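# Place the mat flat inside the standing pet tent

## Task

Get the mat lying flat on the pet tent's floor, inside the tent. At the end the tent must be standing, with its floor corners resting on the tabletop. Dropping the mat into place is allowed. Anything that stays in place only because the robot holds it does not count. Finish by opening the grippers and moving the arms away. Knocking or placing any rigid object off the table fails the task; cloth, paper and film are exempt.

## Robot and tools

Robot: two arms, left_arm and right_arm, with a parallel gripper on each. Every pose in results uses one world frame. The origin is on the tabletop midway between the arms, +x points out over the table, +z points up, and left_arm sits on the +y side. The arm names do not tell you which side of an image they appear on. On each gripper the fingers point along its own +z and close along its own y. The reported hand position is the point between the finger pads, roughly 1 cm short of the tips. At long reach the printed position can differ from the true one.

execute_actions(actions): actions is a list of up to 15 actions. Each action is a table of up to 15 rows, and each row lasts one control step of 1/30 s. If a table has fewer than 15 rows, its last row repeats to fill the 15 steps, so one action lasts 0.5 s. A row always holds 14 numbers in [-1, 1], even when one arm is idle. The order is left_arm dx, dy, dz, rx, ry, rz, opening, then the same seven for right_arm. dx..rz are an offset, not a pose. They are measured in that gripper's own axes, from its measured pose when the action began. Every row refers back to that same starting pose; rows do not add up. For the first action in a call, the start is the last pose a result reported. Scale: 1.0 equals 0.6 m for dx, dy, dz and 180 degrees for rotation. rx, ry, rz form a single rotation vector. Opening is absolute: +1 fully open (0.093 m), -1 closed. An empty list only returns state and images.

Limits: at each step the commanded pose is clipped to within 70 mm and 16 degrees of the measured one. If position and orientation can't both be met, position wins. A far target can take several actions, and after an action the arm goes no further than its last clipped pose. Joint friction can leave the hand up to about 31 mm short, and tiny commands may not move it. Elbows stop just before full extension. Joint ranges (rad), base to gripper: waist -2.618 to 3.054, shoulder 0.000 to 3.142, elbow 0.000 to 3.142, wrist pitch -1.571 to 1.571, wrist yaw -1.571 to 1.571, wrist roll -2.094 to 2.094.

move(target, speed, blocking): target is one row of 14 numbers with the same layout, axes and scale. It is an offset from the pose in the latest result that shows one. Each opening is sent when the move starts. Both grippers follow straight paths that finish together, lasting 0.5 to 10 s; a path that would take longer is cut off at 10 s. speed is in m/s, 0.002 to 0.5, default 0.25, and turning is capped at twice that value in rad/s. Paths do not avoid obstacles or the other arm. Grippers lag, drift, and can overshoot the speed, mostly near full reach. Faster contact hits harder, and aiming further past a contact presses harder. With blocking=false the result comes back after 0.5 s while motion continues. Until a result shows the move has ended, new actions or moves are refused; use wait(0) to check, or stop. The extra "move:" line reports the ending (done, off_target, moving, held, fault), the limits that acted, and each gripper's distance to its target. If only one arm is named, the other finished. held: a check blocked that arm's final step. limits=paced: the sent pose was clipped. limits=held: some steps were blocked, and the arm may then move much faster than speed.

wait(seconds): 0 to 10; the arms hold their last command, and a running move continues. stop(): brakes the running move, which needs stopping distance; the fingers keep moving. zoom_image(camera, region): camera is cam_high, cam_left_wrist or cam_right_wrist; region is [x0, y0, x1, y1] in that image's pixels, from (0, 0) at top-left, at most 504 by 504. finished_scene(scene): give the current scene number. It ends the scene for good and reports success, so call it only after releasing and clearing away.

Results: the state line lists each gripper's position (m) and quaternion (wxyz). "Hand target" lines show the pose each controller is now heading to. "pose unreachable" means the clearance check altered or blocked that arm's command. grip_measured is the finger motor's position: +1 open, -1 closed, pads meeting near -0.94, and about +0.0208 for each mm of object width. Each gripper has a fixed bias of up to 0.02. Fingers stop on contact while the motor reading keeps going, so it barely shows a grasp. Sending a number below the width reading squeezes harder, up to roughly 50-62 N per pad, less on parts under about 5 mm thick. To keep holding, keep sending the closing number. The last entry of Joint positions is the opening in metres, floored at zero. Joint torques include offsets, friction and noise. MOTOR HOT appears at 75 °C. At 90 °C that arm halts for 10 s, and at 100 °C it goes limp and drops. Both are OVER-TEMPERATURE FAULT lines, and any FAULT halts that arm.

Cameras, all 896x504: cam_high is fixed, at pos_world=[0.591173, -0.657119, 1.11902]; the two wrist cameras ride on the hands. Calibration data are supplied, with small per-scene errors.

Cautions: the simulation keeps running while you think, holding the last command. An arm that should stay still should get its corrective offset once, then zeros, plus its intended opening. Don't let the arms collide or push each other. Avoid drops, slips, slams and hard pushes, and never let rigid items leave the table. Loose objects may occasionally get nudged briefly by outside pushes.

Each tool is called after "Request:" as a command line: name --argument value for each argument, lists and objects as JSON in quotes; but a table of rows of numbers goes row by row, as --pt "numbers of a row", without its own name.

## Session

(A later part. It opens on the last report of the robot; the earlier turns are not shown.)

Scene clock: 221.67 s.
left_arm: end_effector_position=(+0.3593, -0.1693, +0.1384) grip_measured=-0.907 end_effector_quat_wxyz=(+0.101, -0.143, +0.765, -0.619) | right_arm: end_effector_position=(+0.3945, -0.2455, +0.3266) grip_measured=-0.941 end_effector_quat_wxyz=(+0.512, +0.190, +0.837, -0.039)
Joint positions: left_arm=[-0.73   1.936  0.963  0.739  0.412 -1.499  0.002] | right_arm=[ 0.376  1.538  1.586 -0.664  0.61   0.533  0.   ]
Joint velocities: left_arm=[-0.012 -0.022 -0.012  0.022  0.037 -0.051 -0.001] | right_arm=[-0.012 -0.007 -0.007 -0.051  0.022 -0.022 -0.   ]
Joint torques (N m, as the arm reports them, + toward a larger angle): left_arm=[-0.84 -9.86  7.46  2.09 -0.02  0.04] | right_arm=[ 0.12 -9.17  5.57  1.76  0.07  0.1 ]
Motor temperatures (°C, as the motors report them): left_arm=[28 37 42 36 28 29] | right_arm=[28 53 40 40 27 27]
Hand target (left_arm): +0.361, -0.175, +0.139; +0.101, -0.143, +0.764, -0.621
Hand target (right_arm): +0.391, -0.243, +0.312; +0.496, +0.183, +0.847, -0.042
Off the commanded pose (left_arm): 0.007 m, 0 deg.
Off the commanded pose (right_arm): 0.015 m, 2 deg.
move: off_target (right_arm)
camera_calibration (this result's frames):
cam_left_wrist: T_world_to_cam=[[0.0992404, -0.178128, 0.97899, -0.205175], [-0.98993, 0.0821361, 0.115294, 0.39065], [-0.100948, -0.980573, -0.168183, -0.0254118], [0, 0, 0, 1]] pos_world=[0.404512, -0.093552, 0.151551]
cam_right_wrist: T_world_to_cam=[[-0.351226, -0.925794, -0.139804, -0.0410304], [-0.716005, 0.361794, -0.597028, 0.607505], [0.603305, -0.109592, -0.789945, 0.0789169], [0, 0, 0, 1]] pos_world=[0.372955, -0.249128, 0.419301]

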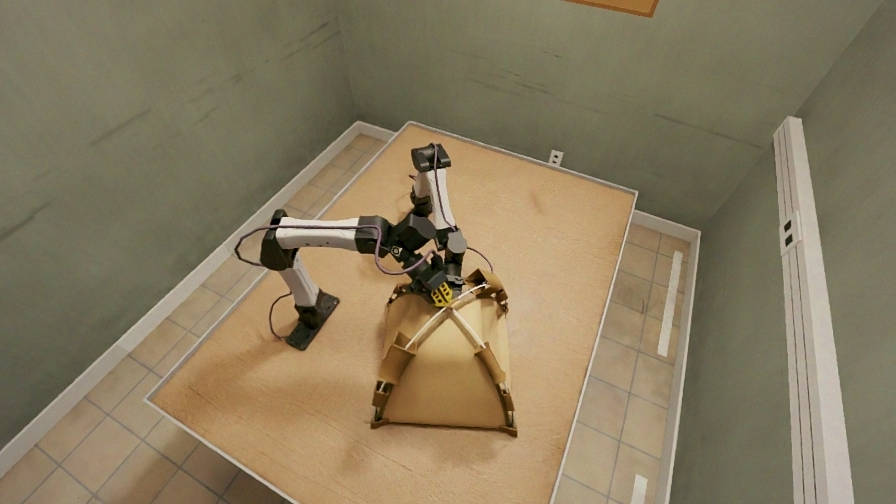

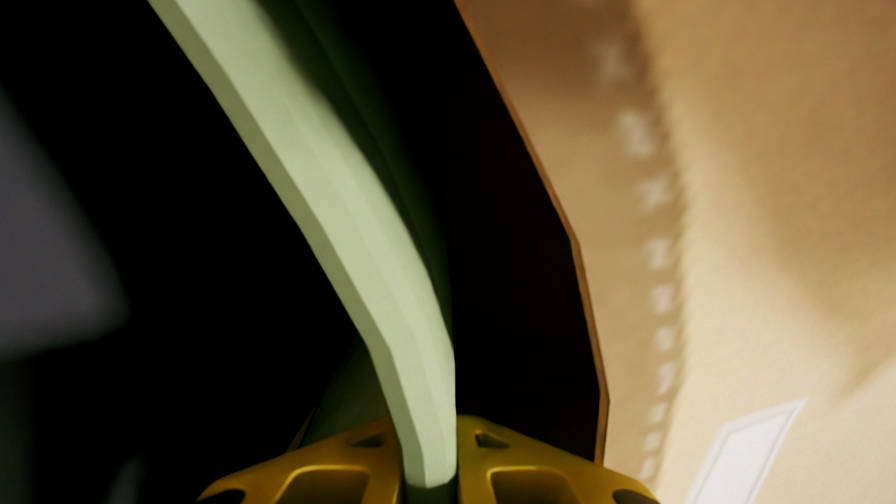

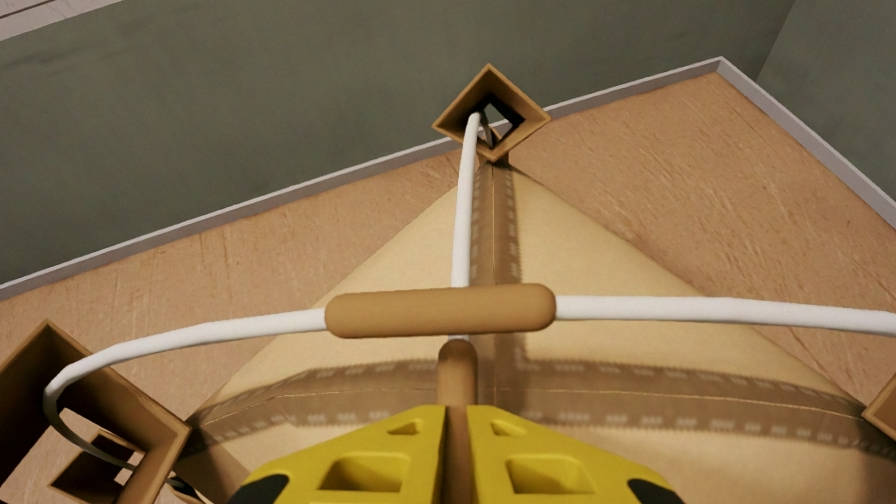

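Request:
move --target '[0,0.085,0.03,0.0,0,0,-0.92, 0.025,0,0.008,0,0.01,-0.005,-0.95]' --speed 0.06

Scene clock: 223.77 s.
left_arm: end_effector_position=(+0.3690, -0.1758, +0.0993) grip_measured=-0.907 end_effector_quat_wxyz=(+0.114, -0.143, +0.756, -0.628) | right_arm: end_effector_position=(+0.3952, -0.2451, +0.3255) grip_measured=-0.941 end_effector_quat_wxyz=(+0.512, +0.190, +0.837, -0.038)
Joint positions: left_arm=[-0.73   2.096  0.963  0.932  0.397 -1.499  0.002] | right_arm=[ 0.376  1.538  1.58  -0.656  0.609  0.533  0.   ]
Joint velocities: left_arm=[-0.007  0.012  0.002 -0.037 -0.007 -0.007 -0.   ] | right_arm=[-0.012  0.007  0.007 -0.022 -0.066  0.037  0.001]
Joint torques (N m, as the arm reports them, + toward a larger angle): left_arm=[ -0.87 -10.68   3.85   2.17   0.14   0.06] | right_arm=[ 0.21 -9.21  5.66  1.77  0.06  0.12]
Motor temperatures (°C, as the motors report them): left_arm=[28 37 42 37 28 29] | right_arm=[28 53 40 40 27 27]
Hand target (left_arm): +0.360, -0.175, +0.084; +0.101, -0.143, +0.765, -0.619
Hand target (right_arm): +0.392, -0.243, +0.312; +0.498, +0.184, +0.846, -0.040
Off the commanded pose (left_arm): 0.017 m, 2 deg.
Off the commanded pose (right_arm): 0.015 m, 2 deg.
move: off_target (left_arm, right_arm)
camera_calibration (this result's frames):
cam_left_wrist: T_world_to_cam=[[0.0778805, -0.156345, 0.984627, -0.157858], [-0.993586, 0.0690453, 0.0895525, 0.406886], [-0.081985, -0.985286, -0.149965, -0.0470445], [0, 0, 0, 1]] pos_world=[0.412713, -0.0991261, 0.111939]
cam_right_wrist: T_world_to_cam=[[-0.350102, -0.925908, -0.141852, -0.0403342], [-0.715246, 0.362031, -0.597794, 0.607185], [0.604857, -0.10783, -0.789, 0.0772546], [0, 0, 0, 1]] pos_world=[0.373438, -0.248835, 0.418204]

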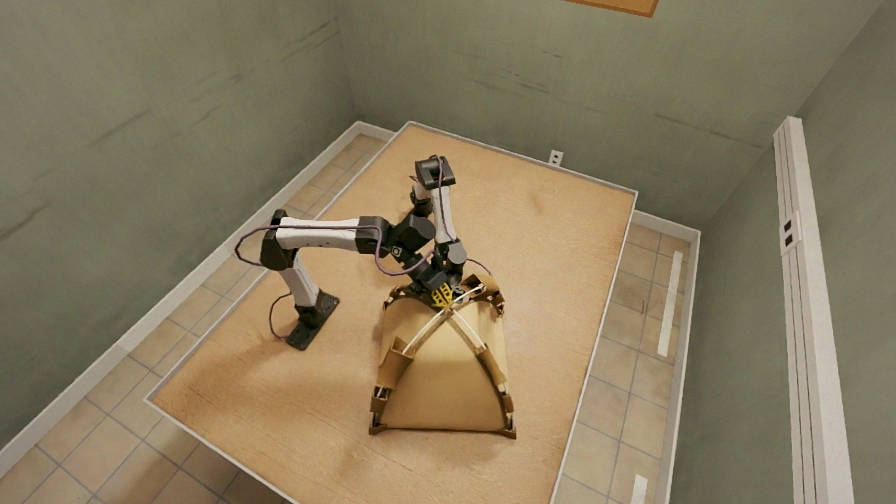

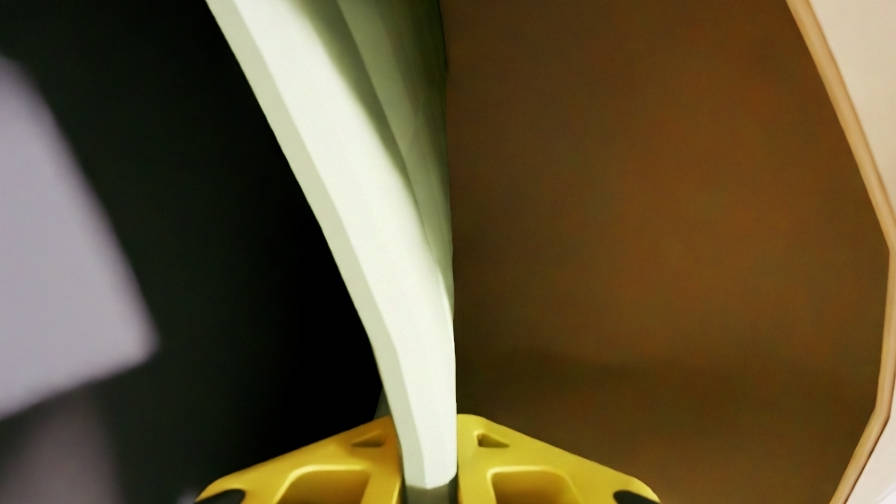

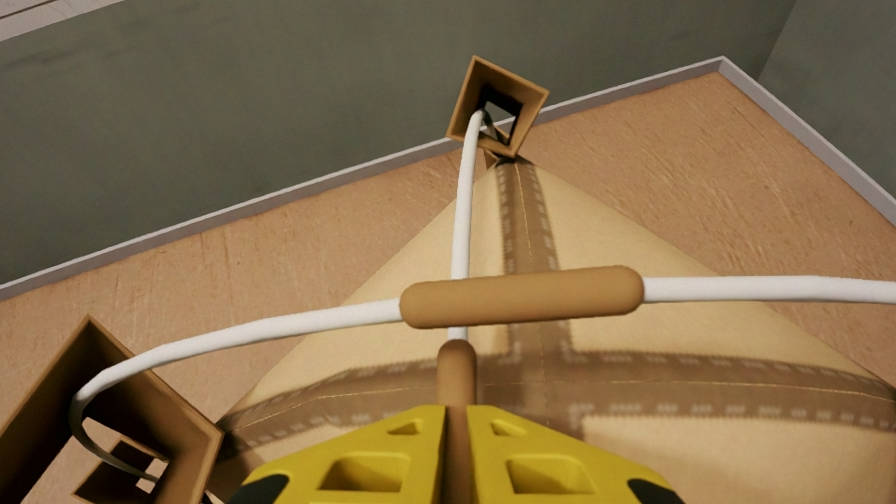

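Request:
move --target '[0.008,0.04,-0.04,0.0,0,0,-0.92, 0.02,0,0.006,0,0.01,-0.005,-0.95]' --speed 0.05

Scene clock: 225.23 s.
left_arm: end_effector_position=(+0.3627, -0.1548, +0.0882) grip_measured=-0.907 end_effector_quat_wxyz=(+0.125, -0.147, +0.750, -0.633) | right_arm: end_effector_position=(+0.3954, -0.2440, +0.3253) grip_measured=-0.941 end_effector_quat_wxyz=(+0.512, +0.189, +0.838, -0.035)
Joint positions: left_arm=[-0.712  2.096  0.857  1.058  0.393 -1.499  0.002] | right_arm=[ 0.376  1.538  1.58  -0.656  0.602  0.533  0.   ]
Joint velocities: left_arm=[ 0.007  0.017 -0.002  0.051  0.037 -0.139 -0.   ] | right_arm=[ 0.007  0.002 -0.002 -0.037 -0.066 -0.007 -0.003]
Joint torques (N m, as the arm reports them, + toward a larger angle): left_arm=[ -0.32 -11.69   3.04   2.13   0.28   0.12] | right_arm=[ 0.01 -8.87  6.41  1.74  0.1   0.07]
Motor temperatures (°C, as the motors report them): left_arm=[28 37 42 37 28 29] | right_arm=[28 53 40 40 27 27]
Hand target (left_arm): +0.354, -0.151, +0.081; +0.113, -0.142, +0.757, -0.628
Hand target (right_arm): +0.393, -0.243, +0.313; +0.499, +0.184, +0.846, -0.039
Off the commanded pose (left_arm): 0.012 m, 2 deg.
Off the commanded pose (right_arm): 0.012 m, 2 deg.
move: off_target (left_arm, right_arm)
camera_calibration (this result's frames):
cam_left_wrist: T_world_to_cam=[[0.0666499, -0.141054, 0.987756, -0.136972], [-0.996083, 0.0482392, 0.0741005, 0.399183], [-0.0581007, -0.988826, -0.137286, -0.0389031], [0, 0, 0, 1]] pos_world=[0.404488, -0.0770451, 0.100375]
cam_right_wrist: T_world_to_cam=[[-0.345302, -0.927217, -0.145034, -0.040496], [-0.71763, 0.360457, -0.595883, 0.606742], [0.604792, -0.101679, -0.789866, 0.0788818], [0, 0, 0, 1]] pos_world=[0.373726, -0.248233, 0.41798]

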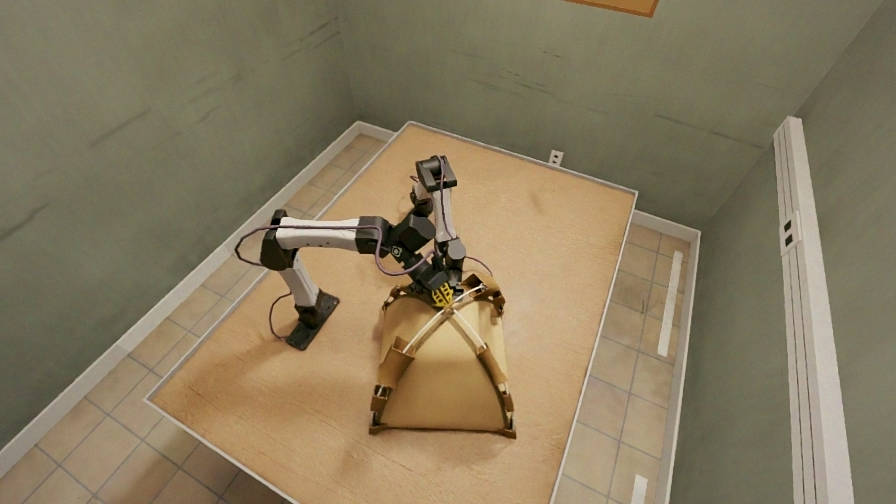

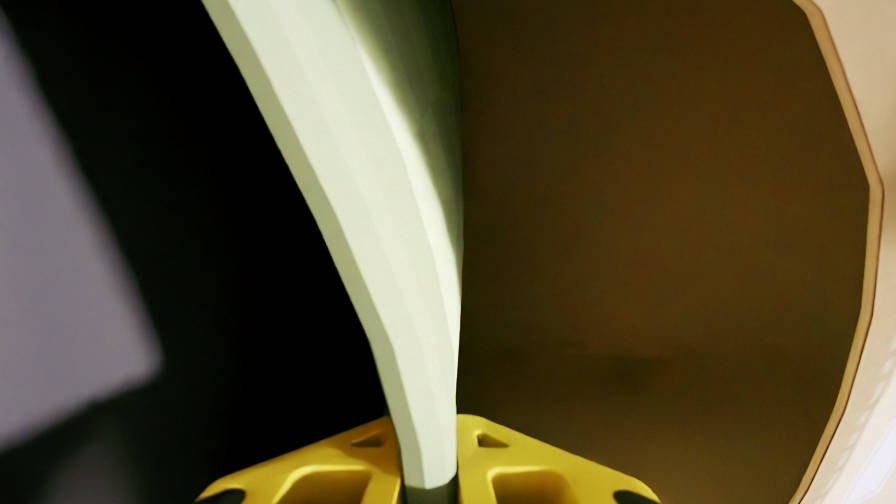

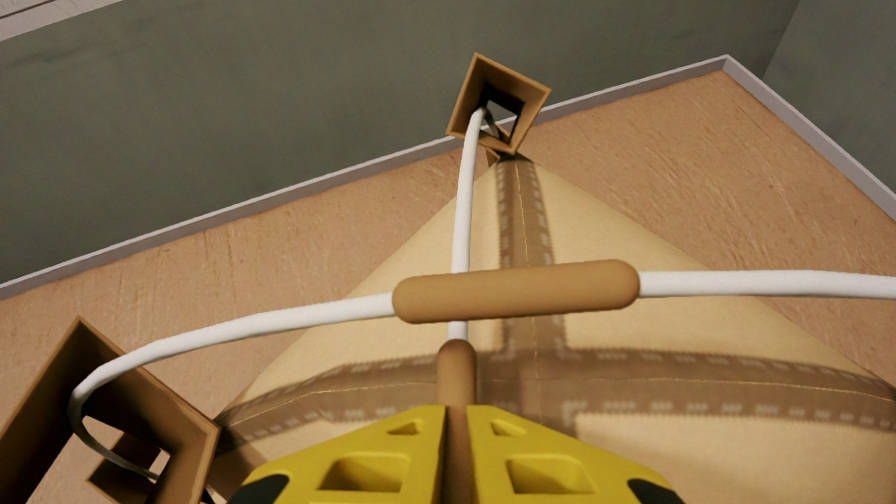

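Request:
execute_actions --actions '[[[0,0,0,0,0,0,-0.2, 0.02,0,0.006,0,0.01,-0.005,-0.95]]]'

Request:
move --target '[0.0,0.0,-0.13,0.0,0,0,-0.2, 0.02,0,0.006,0,0.01,-0.005,-0.95]' --speed 0.12

Scene clock: 229.03 s.
left_arm: end_effector_position=(+0.3627, -0.1547, +0.0873) grip_measured=-0.202 end_effector_quat_wxyz=(+0.124, -0.148, +0.751, -0.632) | right_arm: end_effector_position=(+0.3954, -0.2438, +0.3252) grip_measured=-0.941 end_effector_quat_wxyz=(+0.511, +0.188, +0.838, -0.034)
Joint positions: left_arm=[-0.712  2.096  0.857  1.054  0.392 -1.499  0.035] | right_arm=[ 0.376  1.538  1.58  -0.656  0.601  0.533  0.   ]
Joint velocities: left_arm=[-0.002 -0.022 -0.002  0.007 -0.037 -0.051  0.   ] | right_arm=[-0.002 -0.002 -0.007 -0.037 -0.022  0.007  0.001]
Joint torques (N m, as the arm reports them, + toward a larger angle): left_arm=[ -0.21 -11.41   4.93   2.14   0.06   0.08] | right_arm=[ 0.01 -8.86  6.45  1.76  0.04  0.08]
Motor temperatures (°C, as the motors report them): left_arm=[28 38 41 37 28 29] | right_arm=[28 53 40 40 27 27]
Hand target (left_arm): +0.363, -0.155, +0.088; +0.125, -0.147, +0.750, -0.633
Hand target (right_arm): +0.393, -0.242, +0.313; +0.498, +0.183, +0.847, -0.036
Off the commanded pose (left_arm): 0.001 m, 0 deg.
Off the commanded pose (right_arm): 0.012 m, 2 deg.
camera_calibration (this result's frames):
cam_left_wrist: T_world_to_cam=[[0.0693285, -0.143759, 0.987181, -0.13743], [-0.995923, 0.0472815, 0.0768277, 0.3988], [-0.0577201, -0.988483, -0.139895, -0.0387184], [0, 0, 0, 1]] pos_world=[0.404466, -0.076885, 0.0996128]
cam_right_wrist: T_world_to_cam=[[-0.344472, -0.927452, -0.145503, -0.0405632], [-0.718124, 0.360145, -0.595478, 0.60664], [0.60468, -0.100636, -0.790086, 0.0792096], [0, 0, 0, 1]] pos_world=[0.373773, -0.248128, 0.417921]

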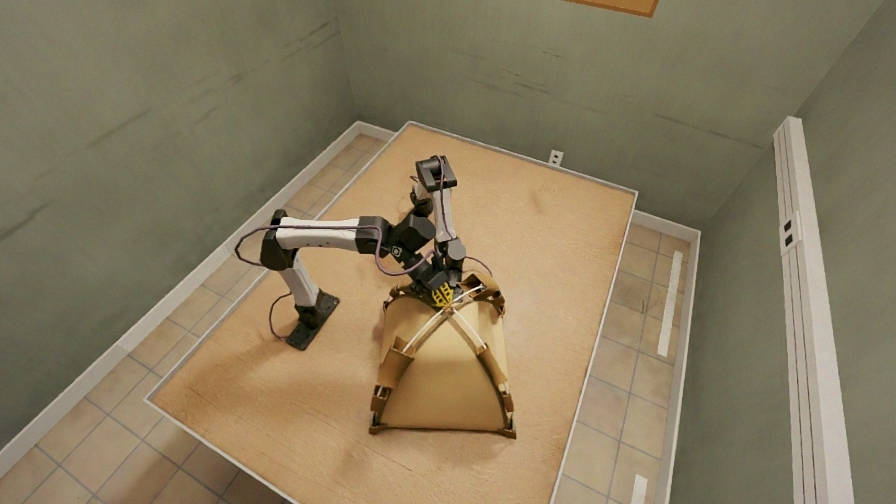

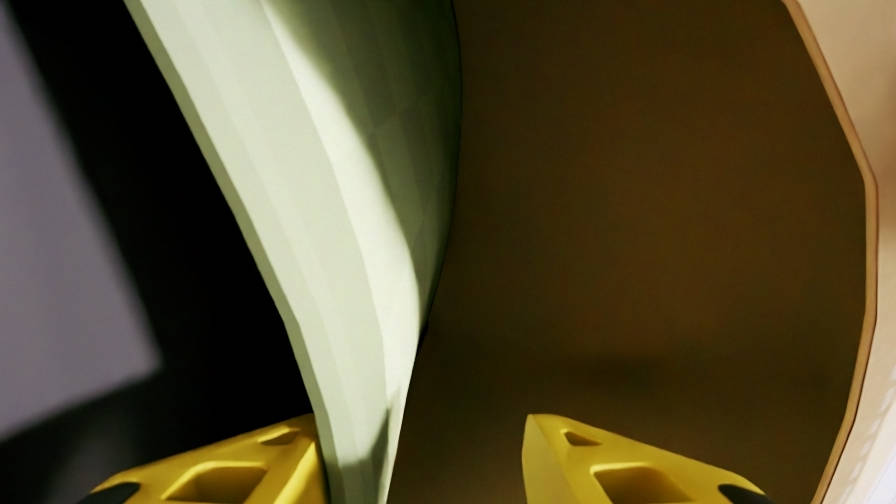

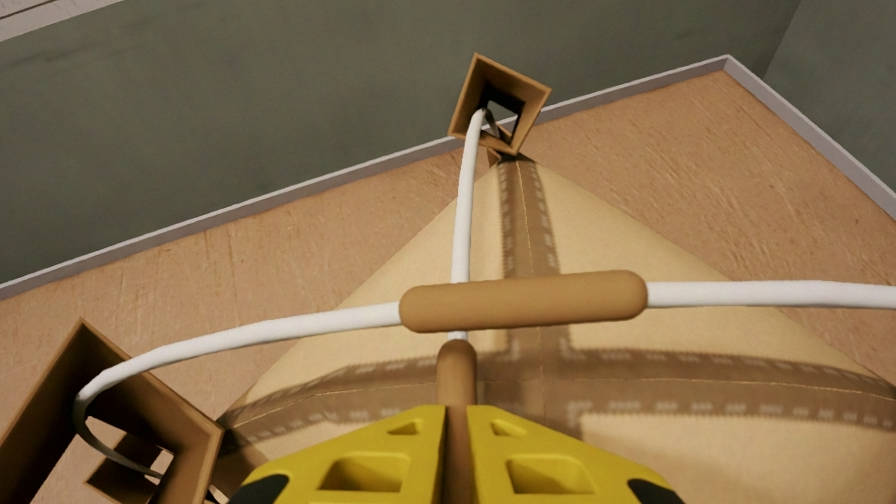

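Scene clock: 230.07 s.
left_arm: end_effector_position=(+0.3369, -0.0878, +0.0976) grip_measured=-0.202 end_effector_quat_wxyz=(+0.123, -0.155, +0.754, -0.627) | right_arm: end_effector_position=(+0.3956, -0.2435, +0.3254) grip_measured=-0.941 end_effector_quat_wxyz=(+0.512, +0.188, +0.838, -0.034)
Joint positions: left_arm=[-0.618  1.887  0.585  1.094  0.476 -1.484  0.035] | right_arm=[ 0.376  1.538  1.58  -0.655  0.6    0.533  0.   ]
Joint velocities: left_arm=[-0.007  0.002 -0.002  0.066  0.007 -0.037 -0.001] | right_arm=[-0.017 -0.007  0.007  0.037 -0.066  0.037 -0.001]
Joint torques (N m, as the arm reports them, + toward a larger angle): left_arm=[  0.14 -10.6    3.24   2.23   0.18   0.15] | right_arm=[ 0.03 -8.89  6.43  1.75  0.04  0.09]
Motor temperatures (°C, as the motors report them): left_arm=[28 38 41 37 28 29] | right_arm=[28 52 40 40 27 27]
Hand target (left_arm): +0.333, -0.084, +0.102; +0.125, -0.148, +0.751, -0.631
Hand target (right_arm): +0.393, -0.242, +0.313; +0.498, +0.182, +0.847, -0.036
Off the commanded pose (left_arm): 0.006 m, 1 deg.
Off the commanded pose (right_arm): 0.013 m, 2 deg.
move: off_target (right_arm)
camera_calibration (this result's frames):
cam_left_wrist: T_world_to_cam=[[0.0851933, -0.152003, 0.984702, -0.142065], [-0.995075, 0.0372841, 0.0918461, 0.366521], [-0.0506746, -0.987677, -0.148078, 0.0258162], [0, 0, 0, 1]] pos_world=[0.378128, -0.00976166, 0.110051]
cam_right_wrist: T_world_to_cam=[[-0.343212, -0.927697, -0.146913, -0.0403172], [-0.718156, 0.359999, -0.595527, 0.606705], [0.605358, -0.098885, -0.789787, 0.0792997], [0, 0, 0, 1]] pos_world=[0.373867, -0.247974, 0.418016]

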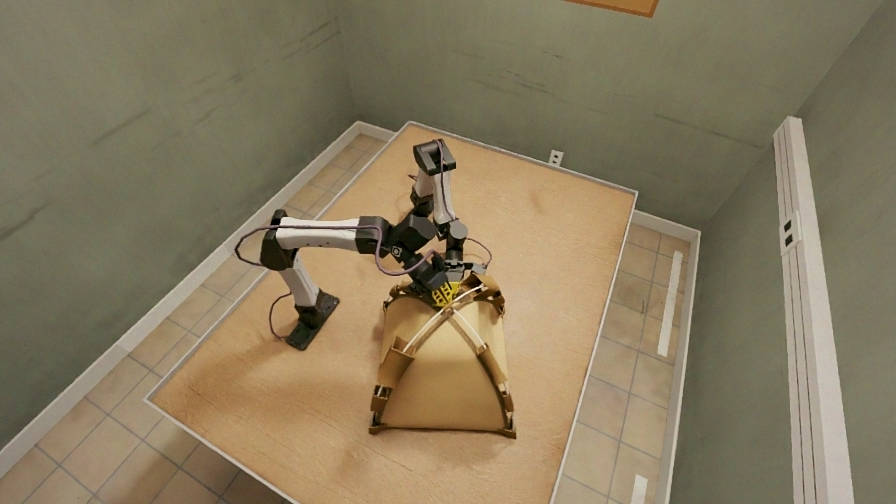

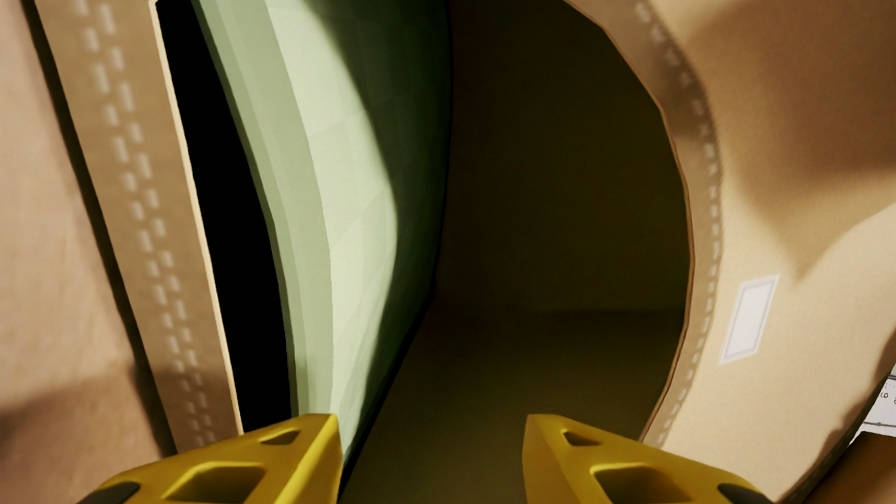

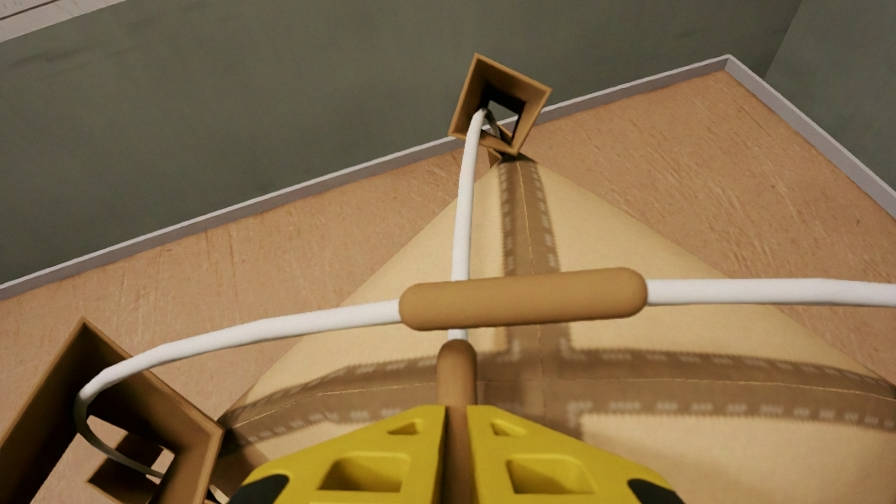

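Request:
move --target '[0.025,0.042,0.008,0.0,0,0.5,0.5, 0.0,0,0.0,0,0.0,0,0.3]' --speed 0.4

Scene clock: 233.57 s.
left_arm: end_effector_position=(+0.3278, -0.0962, +0.0815) grip_measured=+0.498 end_effector_quat_wxyz=(+0.535, +0.420, +0.638, -0.362) | right_arm: end_effector_position=(+0.3958, -0.2434, +0.3257) grip_measured=+0.299 end_effector_quat_wxyz=(+0.512, +0.188, +0.837, -0.033)
Joint positions: left_arm=[-0.658  1.98   0.567  1.228  0.441  0.067  0.069] | right_arm=[ 0.376  1.538  1.58  -0.653  0.6    0.533  0.06 ]
Joint velocities: left_arm=[ 0.012 -0.012 -0.002  0.007 -0.051  0.037 -0.   ] | right_arm=[-0.002 -0.007 -0.017 -0.081  0.037  0.007  0.001]
Joint torques (N m, as the arm reports them, + toward a larger angle): left_arm=[-0.8  -8.11  2.64  2.23 -0.03  0.08] | right_arm=[-0.19 -9.06  8.11  1.84  0.16  0.05]
Motor temperatures (°C, as the motors report them): left_arm=[28 38 41 38 28 29] | right_arm=[28 52 41 40 27 27]
Hand target (left_arm): +0.323, -0.094, +0.072; +0.530, +0.423, +0.643, -0.357
Hand target (right_arm): +0.396, -0.244, +0.325; +0.512, +0.188, +0.838, -0.034
Off the commanded pose (left_arm): 0.011 m, 1 deg.
Off the commanded pose (right_arm): 0.000 m, 0 deg.
move: off_target (left_arm)
camera_calibration (this result's frames):
cam_left_wrist: T_world_to_cam=[[-0.926039, -0.376655, 0.0241208, 0.261476], [-0.234053, 0.522952, -0.819598, 0.230871], [0.296092, -0.764625, -0.572432, -0.0429548], [0, 0, 0, 1]] pos_world=[0.308892, -0.0550926, 0.158326]
cam_right_wrist: T_world_to_cam=[[-0.342953, -0.927585, -0.148218, -0.0397589], [-0.717113, 0.360452, -0.596509, 0.607041], [0.606739, -0.0982859, -0.788802, 0.0787204], [0, 0, 0, 1]] pos_world=[0.373919, -0.247951, 0.418307]

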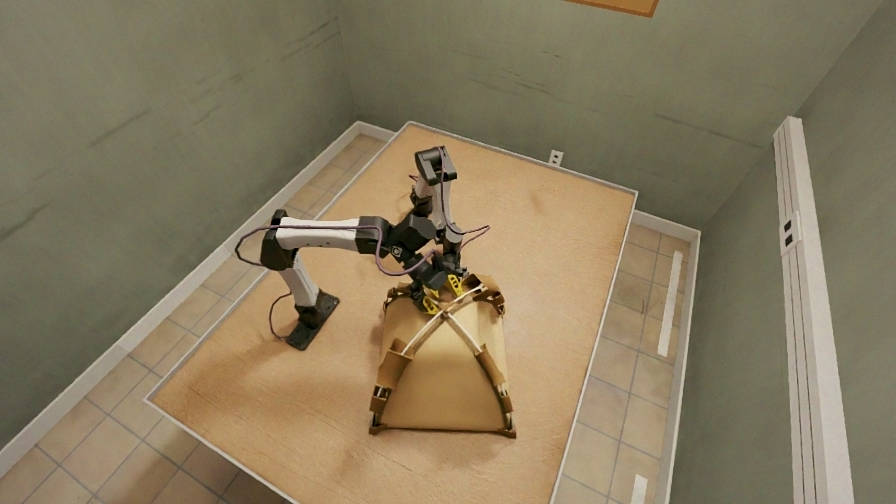

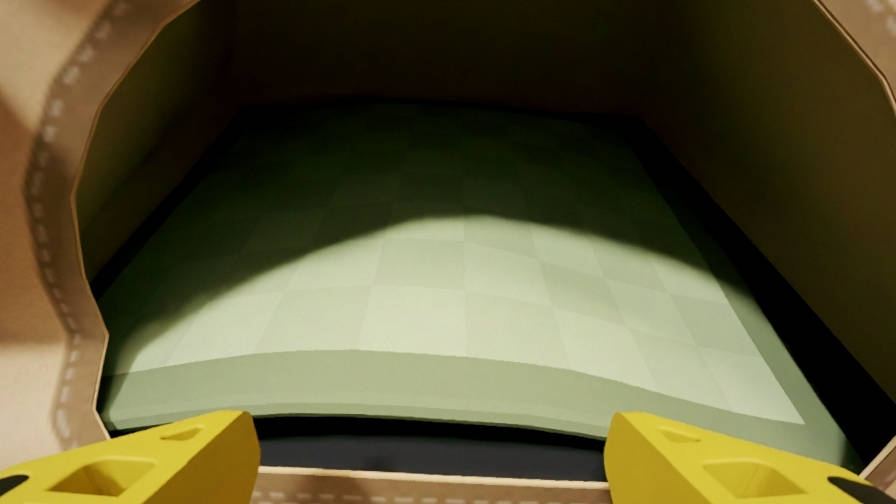

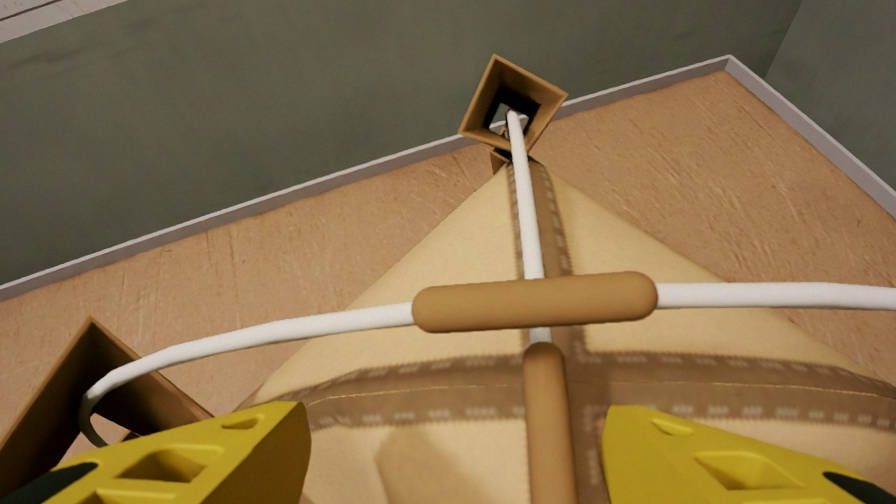

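Request:
move --target '[0.0,-0.02,0.208,0.0,0,0.0,0.5, 0.0,-0.04,0.0,0,0.0,0,0.3]' --speed 0.12

Scene clock: 236.20 s.
left_arm: end_effector_position=(+0.3615, -0.2091, +0.0596) grip_measured=+0.498 end_effector_quat_wxyz=(+0.533, +0.423, +0.636, -0.364) | right_arm: end_effector_position=(+0.3900, -0.2624, +0.3303) grip_measured=+0.299 end_effector_quat_wxyz=(+0.519, +0.191, +0.832, -0.030)
Joint positions: left_arm=[-0.809  2.284  1.04   1.069  0.302  0.041  0.069] | right_arm=[ 0.328  1.481  1.528 -0.62   0.563  0.5    0.06 ]
Joint velocities: left_arm=[-0.007 -0.007  0.017  0.007  0.007  0.066 -0.001] | right_arm=[-0.012 -0.002 -0.002  0.007  0.007 -0.007 -0.   ]
Joint torques (N m, as the arm reports them, + toward a larger angle): left_arm=[ -0.57 -11.83   6.39   2.03  -0.09  -0.01] | right_arm=[-1.12 -9.34  6.18  1.91  0.04 -0.02]
Motor temperatures (°C, as the motors report them): left_arm=[28 38 40 38 28 29] | right_arm=[28 52 41 40 27 27]
Hand target (left_arm): +0.364, -0.214, +0.059; +0.534, +0.419, +0.638, -0.363
Hand target (right_arm): +0.388, -0.266, +0.323; +0.512, +0.188, +0.837, -0.034
Off the commanded pose (left_arm): 0.006 m, 1 deg.
Off the commanded pose (right_arm): 0.009 m, 1 deg.
move: done
camera_calibration (this result's frames):
cam_left_wrist: T_world_to_cam=[[-0.929564, -0.367959, 0.0227147, 0.253885], [-0.22796, 0.525278, -0.819827, 0.278138], [0.289732, -0.76726, -0.57216, -0.150033], [0, 0, 0, 1]] pos_world=[0.342876, -0.167794, 0.136415]
cam_right_wrist: T_world_to_cam=[[-0.343071, -0.92584, -0.158498, -0.054795], [-0.705263, 0.365346, -0.607557, 0.612799], [0.620407, -0.0966529, -0.778301, 0.0756164], [0, 0, 0, 1]] pos_world=[0.366473, -0.267307, 0.422478]

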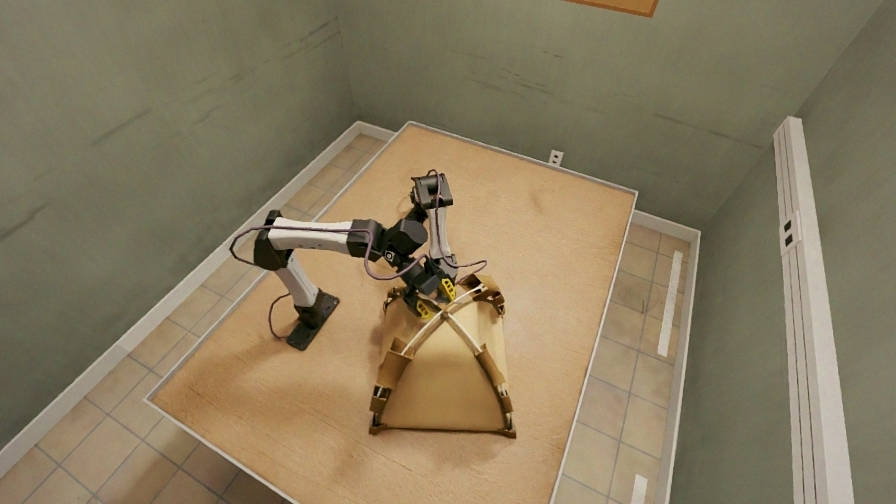

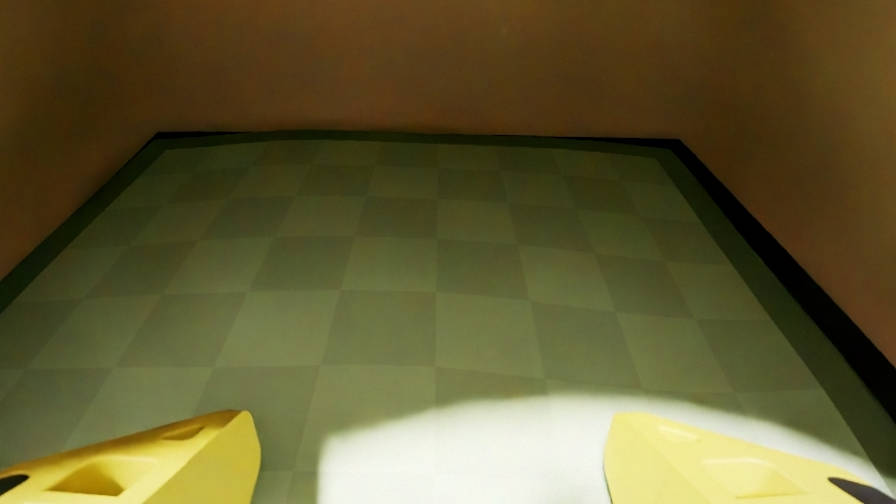

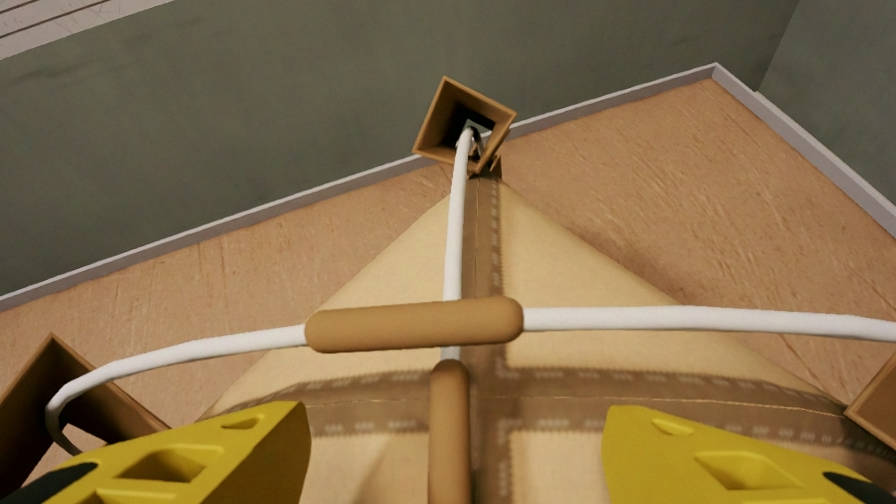

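Request:
move --target '[0.05,0,0.01,0.0,0.06,0.0,0.5, 0.02,0,0.008,0,0.0,0,-0.95]' --speed 0.07

Scene clock: 238.10 s.
left_arm: end_effector_position=(+0.3614, -0.2084, +0.0314) grip_measured=+0.498 end_effector_quat_wxyz=(+0.479, +0.452, +0.675, -0.332) | right_arm: end_effector_position=(+0.3930, -0.2613, +0.3300) grip_measured=-0.941 end_effector_quat_wxyz=(+0.530, +0.194, +0.825, -0.023)
Joint positions: left_arm=[-0.809  2.273  1.084  0.848  0.299  0.089  0.069] | right_arm=[ 0.328  1.474  1.496 -0.565  0.563  0.499  0.   ]
Joint velocities: left_arm=[-0.002 -0.007 -0.002 -0.007  0.007 -0.007  0.   ] | right_arm=[ 0.002  0.002  0.002  0.007 -0.022  0.007 -0.   ]
Joint torques (N m, as the arm reports them, + toward a larger angle): left_arm=[ -0.71 -13.56   6.16   1.67  -0.1    0.01] | right_arm=[ 0.47 -8.86  5.85  1.84  0.19  0.11]
Motor temperatures (°C, as the motors report them): left_arm=[28 39 40 38 28 29] | right_arm=[28 52 41 40 27 27]
Hand target (left_arm): +0.362, -0.210, +0.029; +0.472, +0.454, +0.683, -0.323
Hand target (right_arm): +0.389, -0.260, +0.318; +0.519, +0.191, +0.832, -0.030
Off the commanded pose (left_arm): 0.003 m, 2 deg.
Off the commanded pose (right_arm): 0.013 m, 2 deg.
move: off_target (right_arm)
camera_calibration (this result's frames):
cam_left_wrist: T_world_to_cam=[[-0.931431, -0.362864, 0.0276663, 0.256277], [-0.270692, 0.64001, -0.719106, 0.290816], [0.243231, -0.677287, -0.69435, -0.126226], [0, 0, 0, 1]] pos_world=[0.348128, -0.178623, 0.114392]
cam_right_wrist: T_world_to_cam=[[-0.338, -0.924093, -0.178346, -0.0477382], [-0.687362, 0.371827, -0.623921, 0.614397], [0.642876, -0.0882968, -0.760864, 0.0612356], [0, 0, 0, 1]] pos_world=[0.366811, -0.267157, 0.421414]

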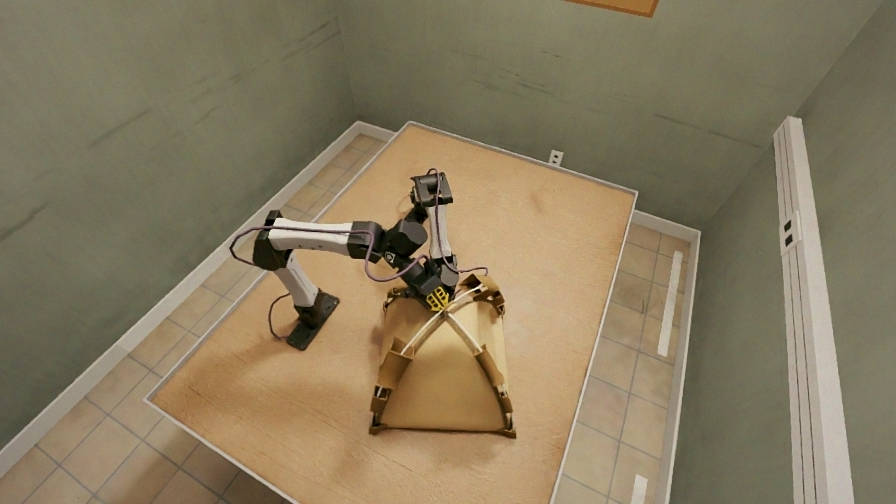

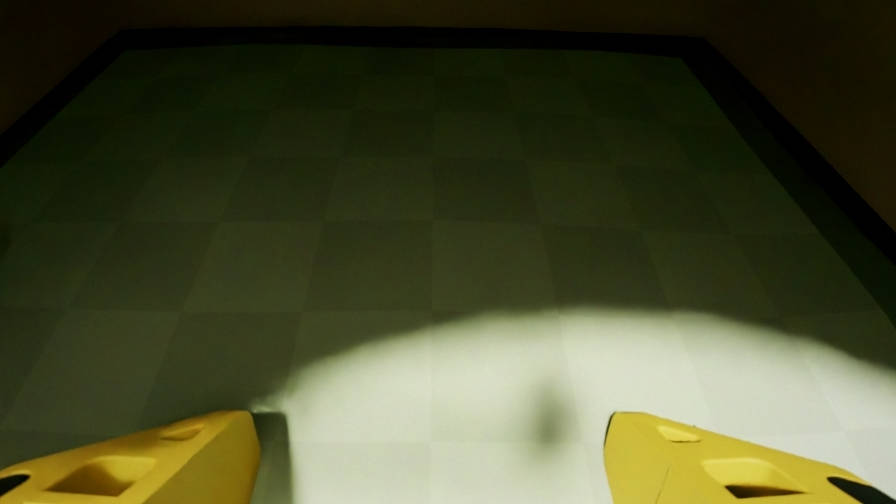

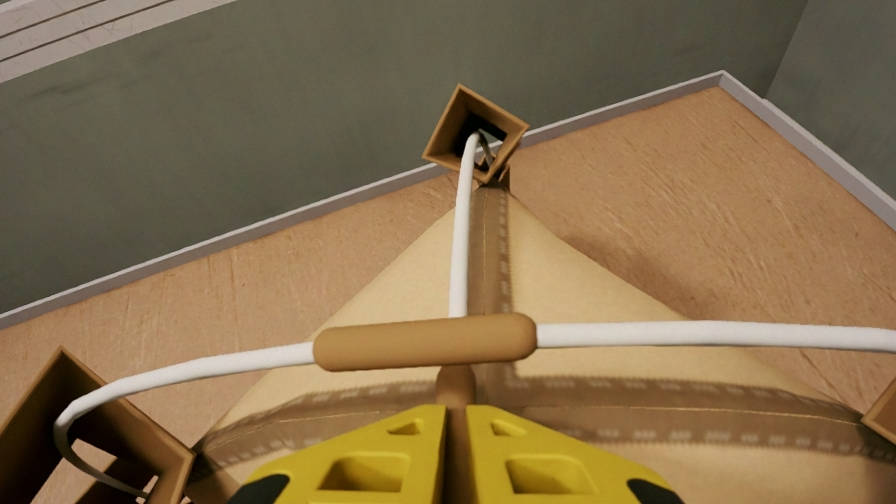

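Request:
move --target '[0.015,-0.028,0.0,0.0,0.0,0.0,0.5, 0.02,0,0.004,0,0.01,0,-0.95]' --speed 0.04

Scene clock: 239.17 s.
left_arm: end_effector_position=(+0.3500, -0.2166, +0.0364) grip_measured=+0.498 end_effector_quat_wxyz=(+0.490, +0.453, +0.665, -0.337) | right_arm: end_effector_position=(+0.3932, -0.2607, +0.3301) grip_measured=-0.941 end_effector_quat_wxyz=(+0.531, +0.197, +0.824, -0.019)
Joint positions: left_arm=[-0.841  2.273  1.071  0.892  0.276  0.082  0.069] | right_arm=[ 0.328  1.474  1.496 -0.563  0.56   0.508  0.   ]
Joint velocities: left_arm=[-0.007 -0.012 -0.007  0.007 -0.037 -0.037 -0.   ] | right_arm=[ 0.007 -0.007  0.007 -0.081  0.007 -0.066 -0.001]
Joint torques (N m, as the arm reports them, + toward a larger angle): left_arm=[ -0.69 -12.29   3.48   2.17  -0.04  -0.02] | right_arm=[ 0.18 -8.31  6.71  1.78  0.02  0.13]
Motor temperatures (°C, as the motors report them): left_arm=[28 39 40 38 28 29] | right_arm=[28 52 41 40 27 27]
Hand target (left_arm): +0.345, -0.212, +0.023; +0.479, +0.452, +0.675, -0.333
Hand target (right_arm): +0.391, -0.259, +0.319; +0.517, +0.195, +0.833, -0.020
Off the commanded pose (left_arm): 0.015 m, 2 deg.
Off the commanded pose (right_arm): 0.012 m, 2 deg.
move: off_target (left_arm, right_arm)
camera_calibration (this result's frames):
cam_left_wrist: T_world_to_cam=[[-0.934621, -0.355235, 0.0170573, 0.245618], [-0.25133, 0.625792, -0.738388, 0.287369], [0.251627, -0.6944, -0.67416, -0.13296], [0, 0, 0, 1]] pos_world=[0.33524, -0.184908, 0.118364]
cam_right_wrist: T_world_to_cam=[[-0.338146, -0.922115, -0.188044, -0.0432976], [-0.685325, 0.378221, -0.622317, 0.614744], [0.644971, -0.0815625, -0.759842, 0.0618282], [0, 0, 0, 1]] pos_world=[0.366781, -0.267391, 0.421404]

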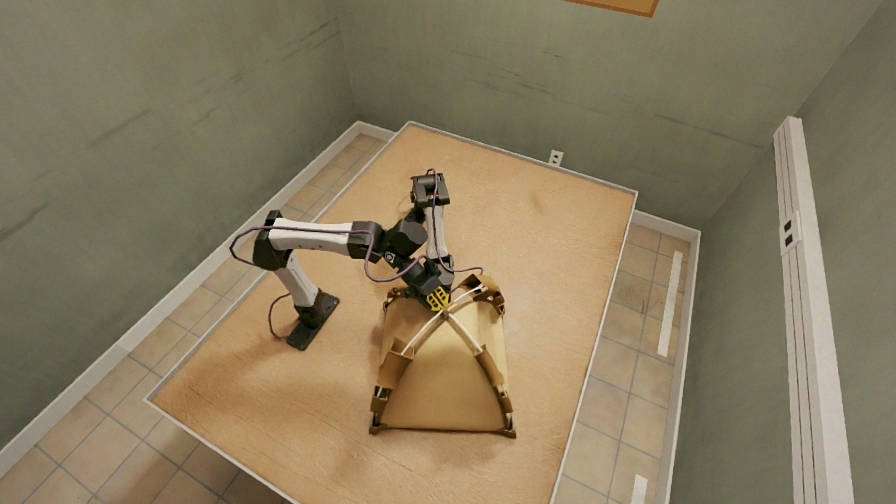

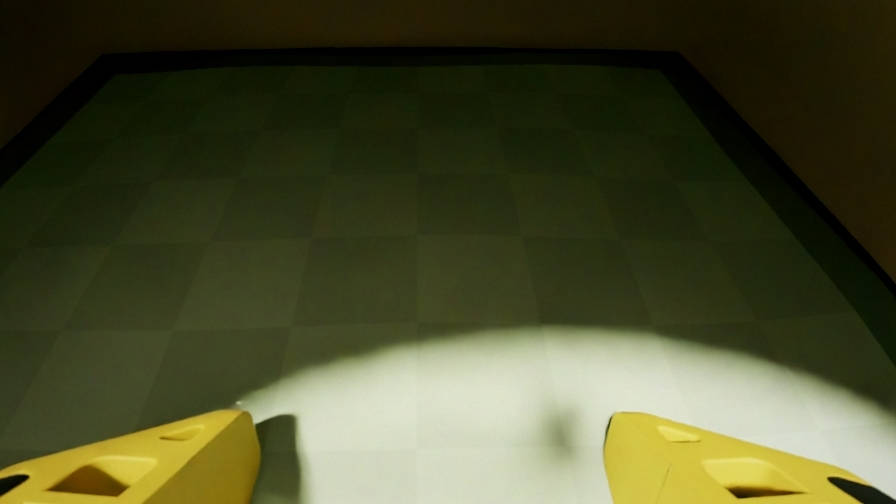

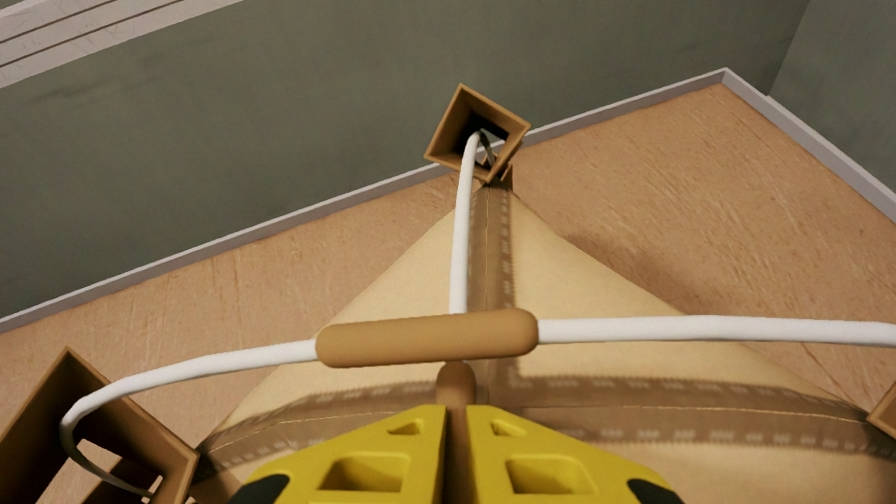

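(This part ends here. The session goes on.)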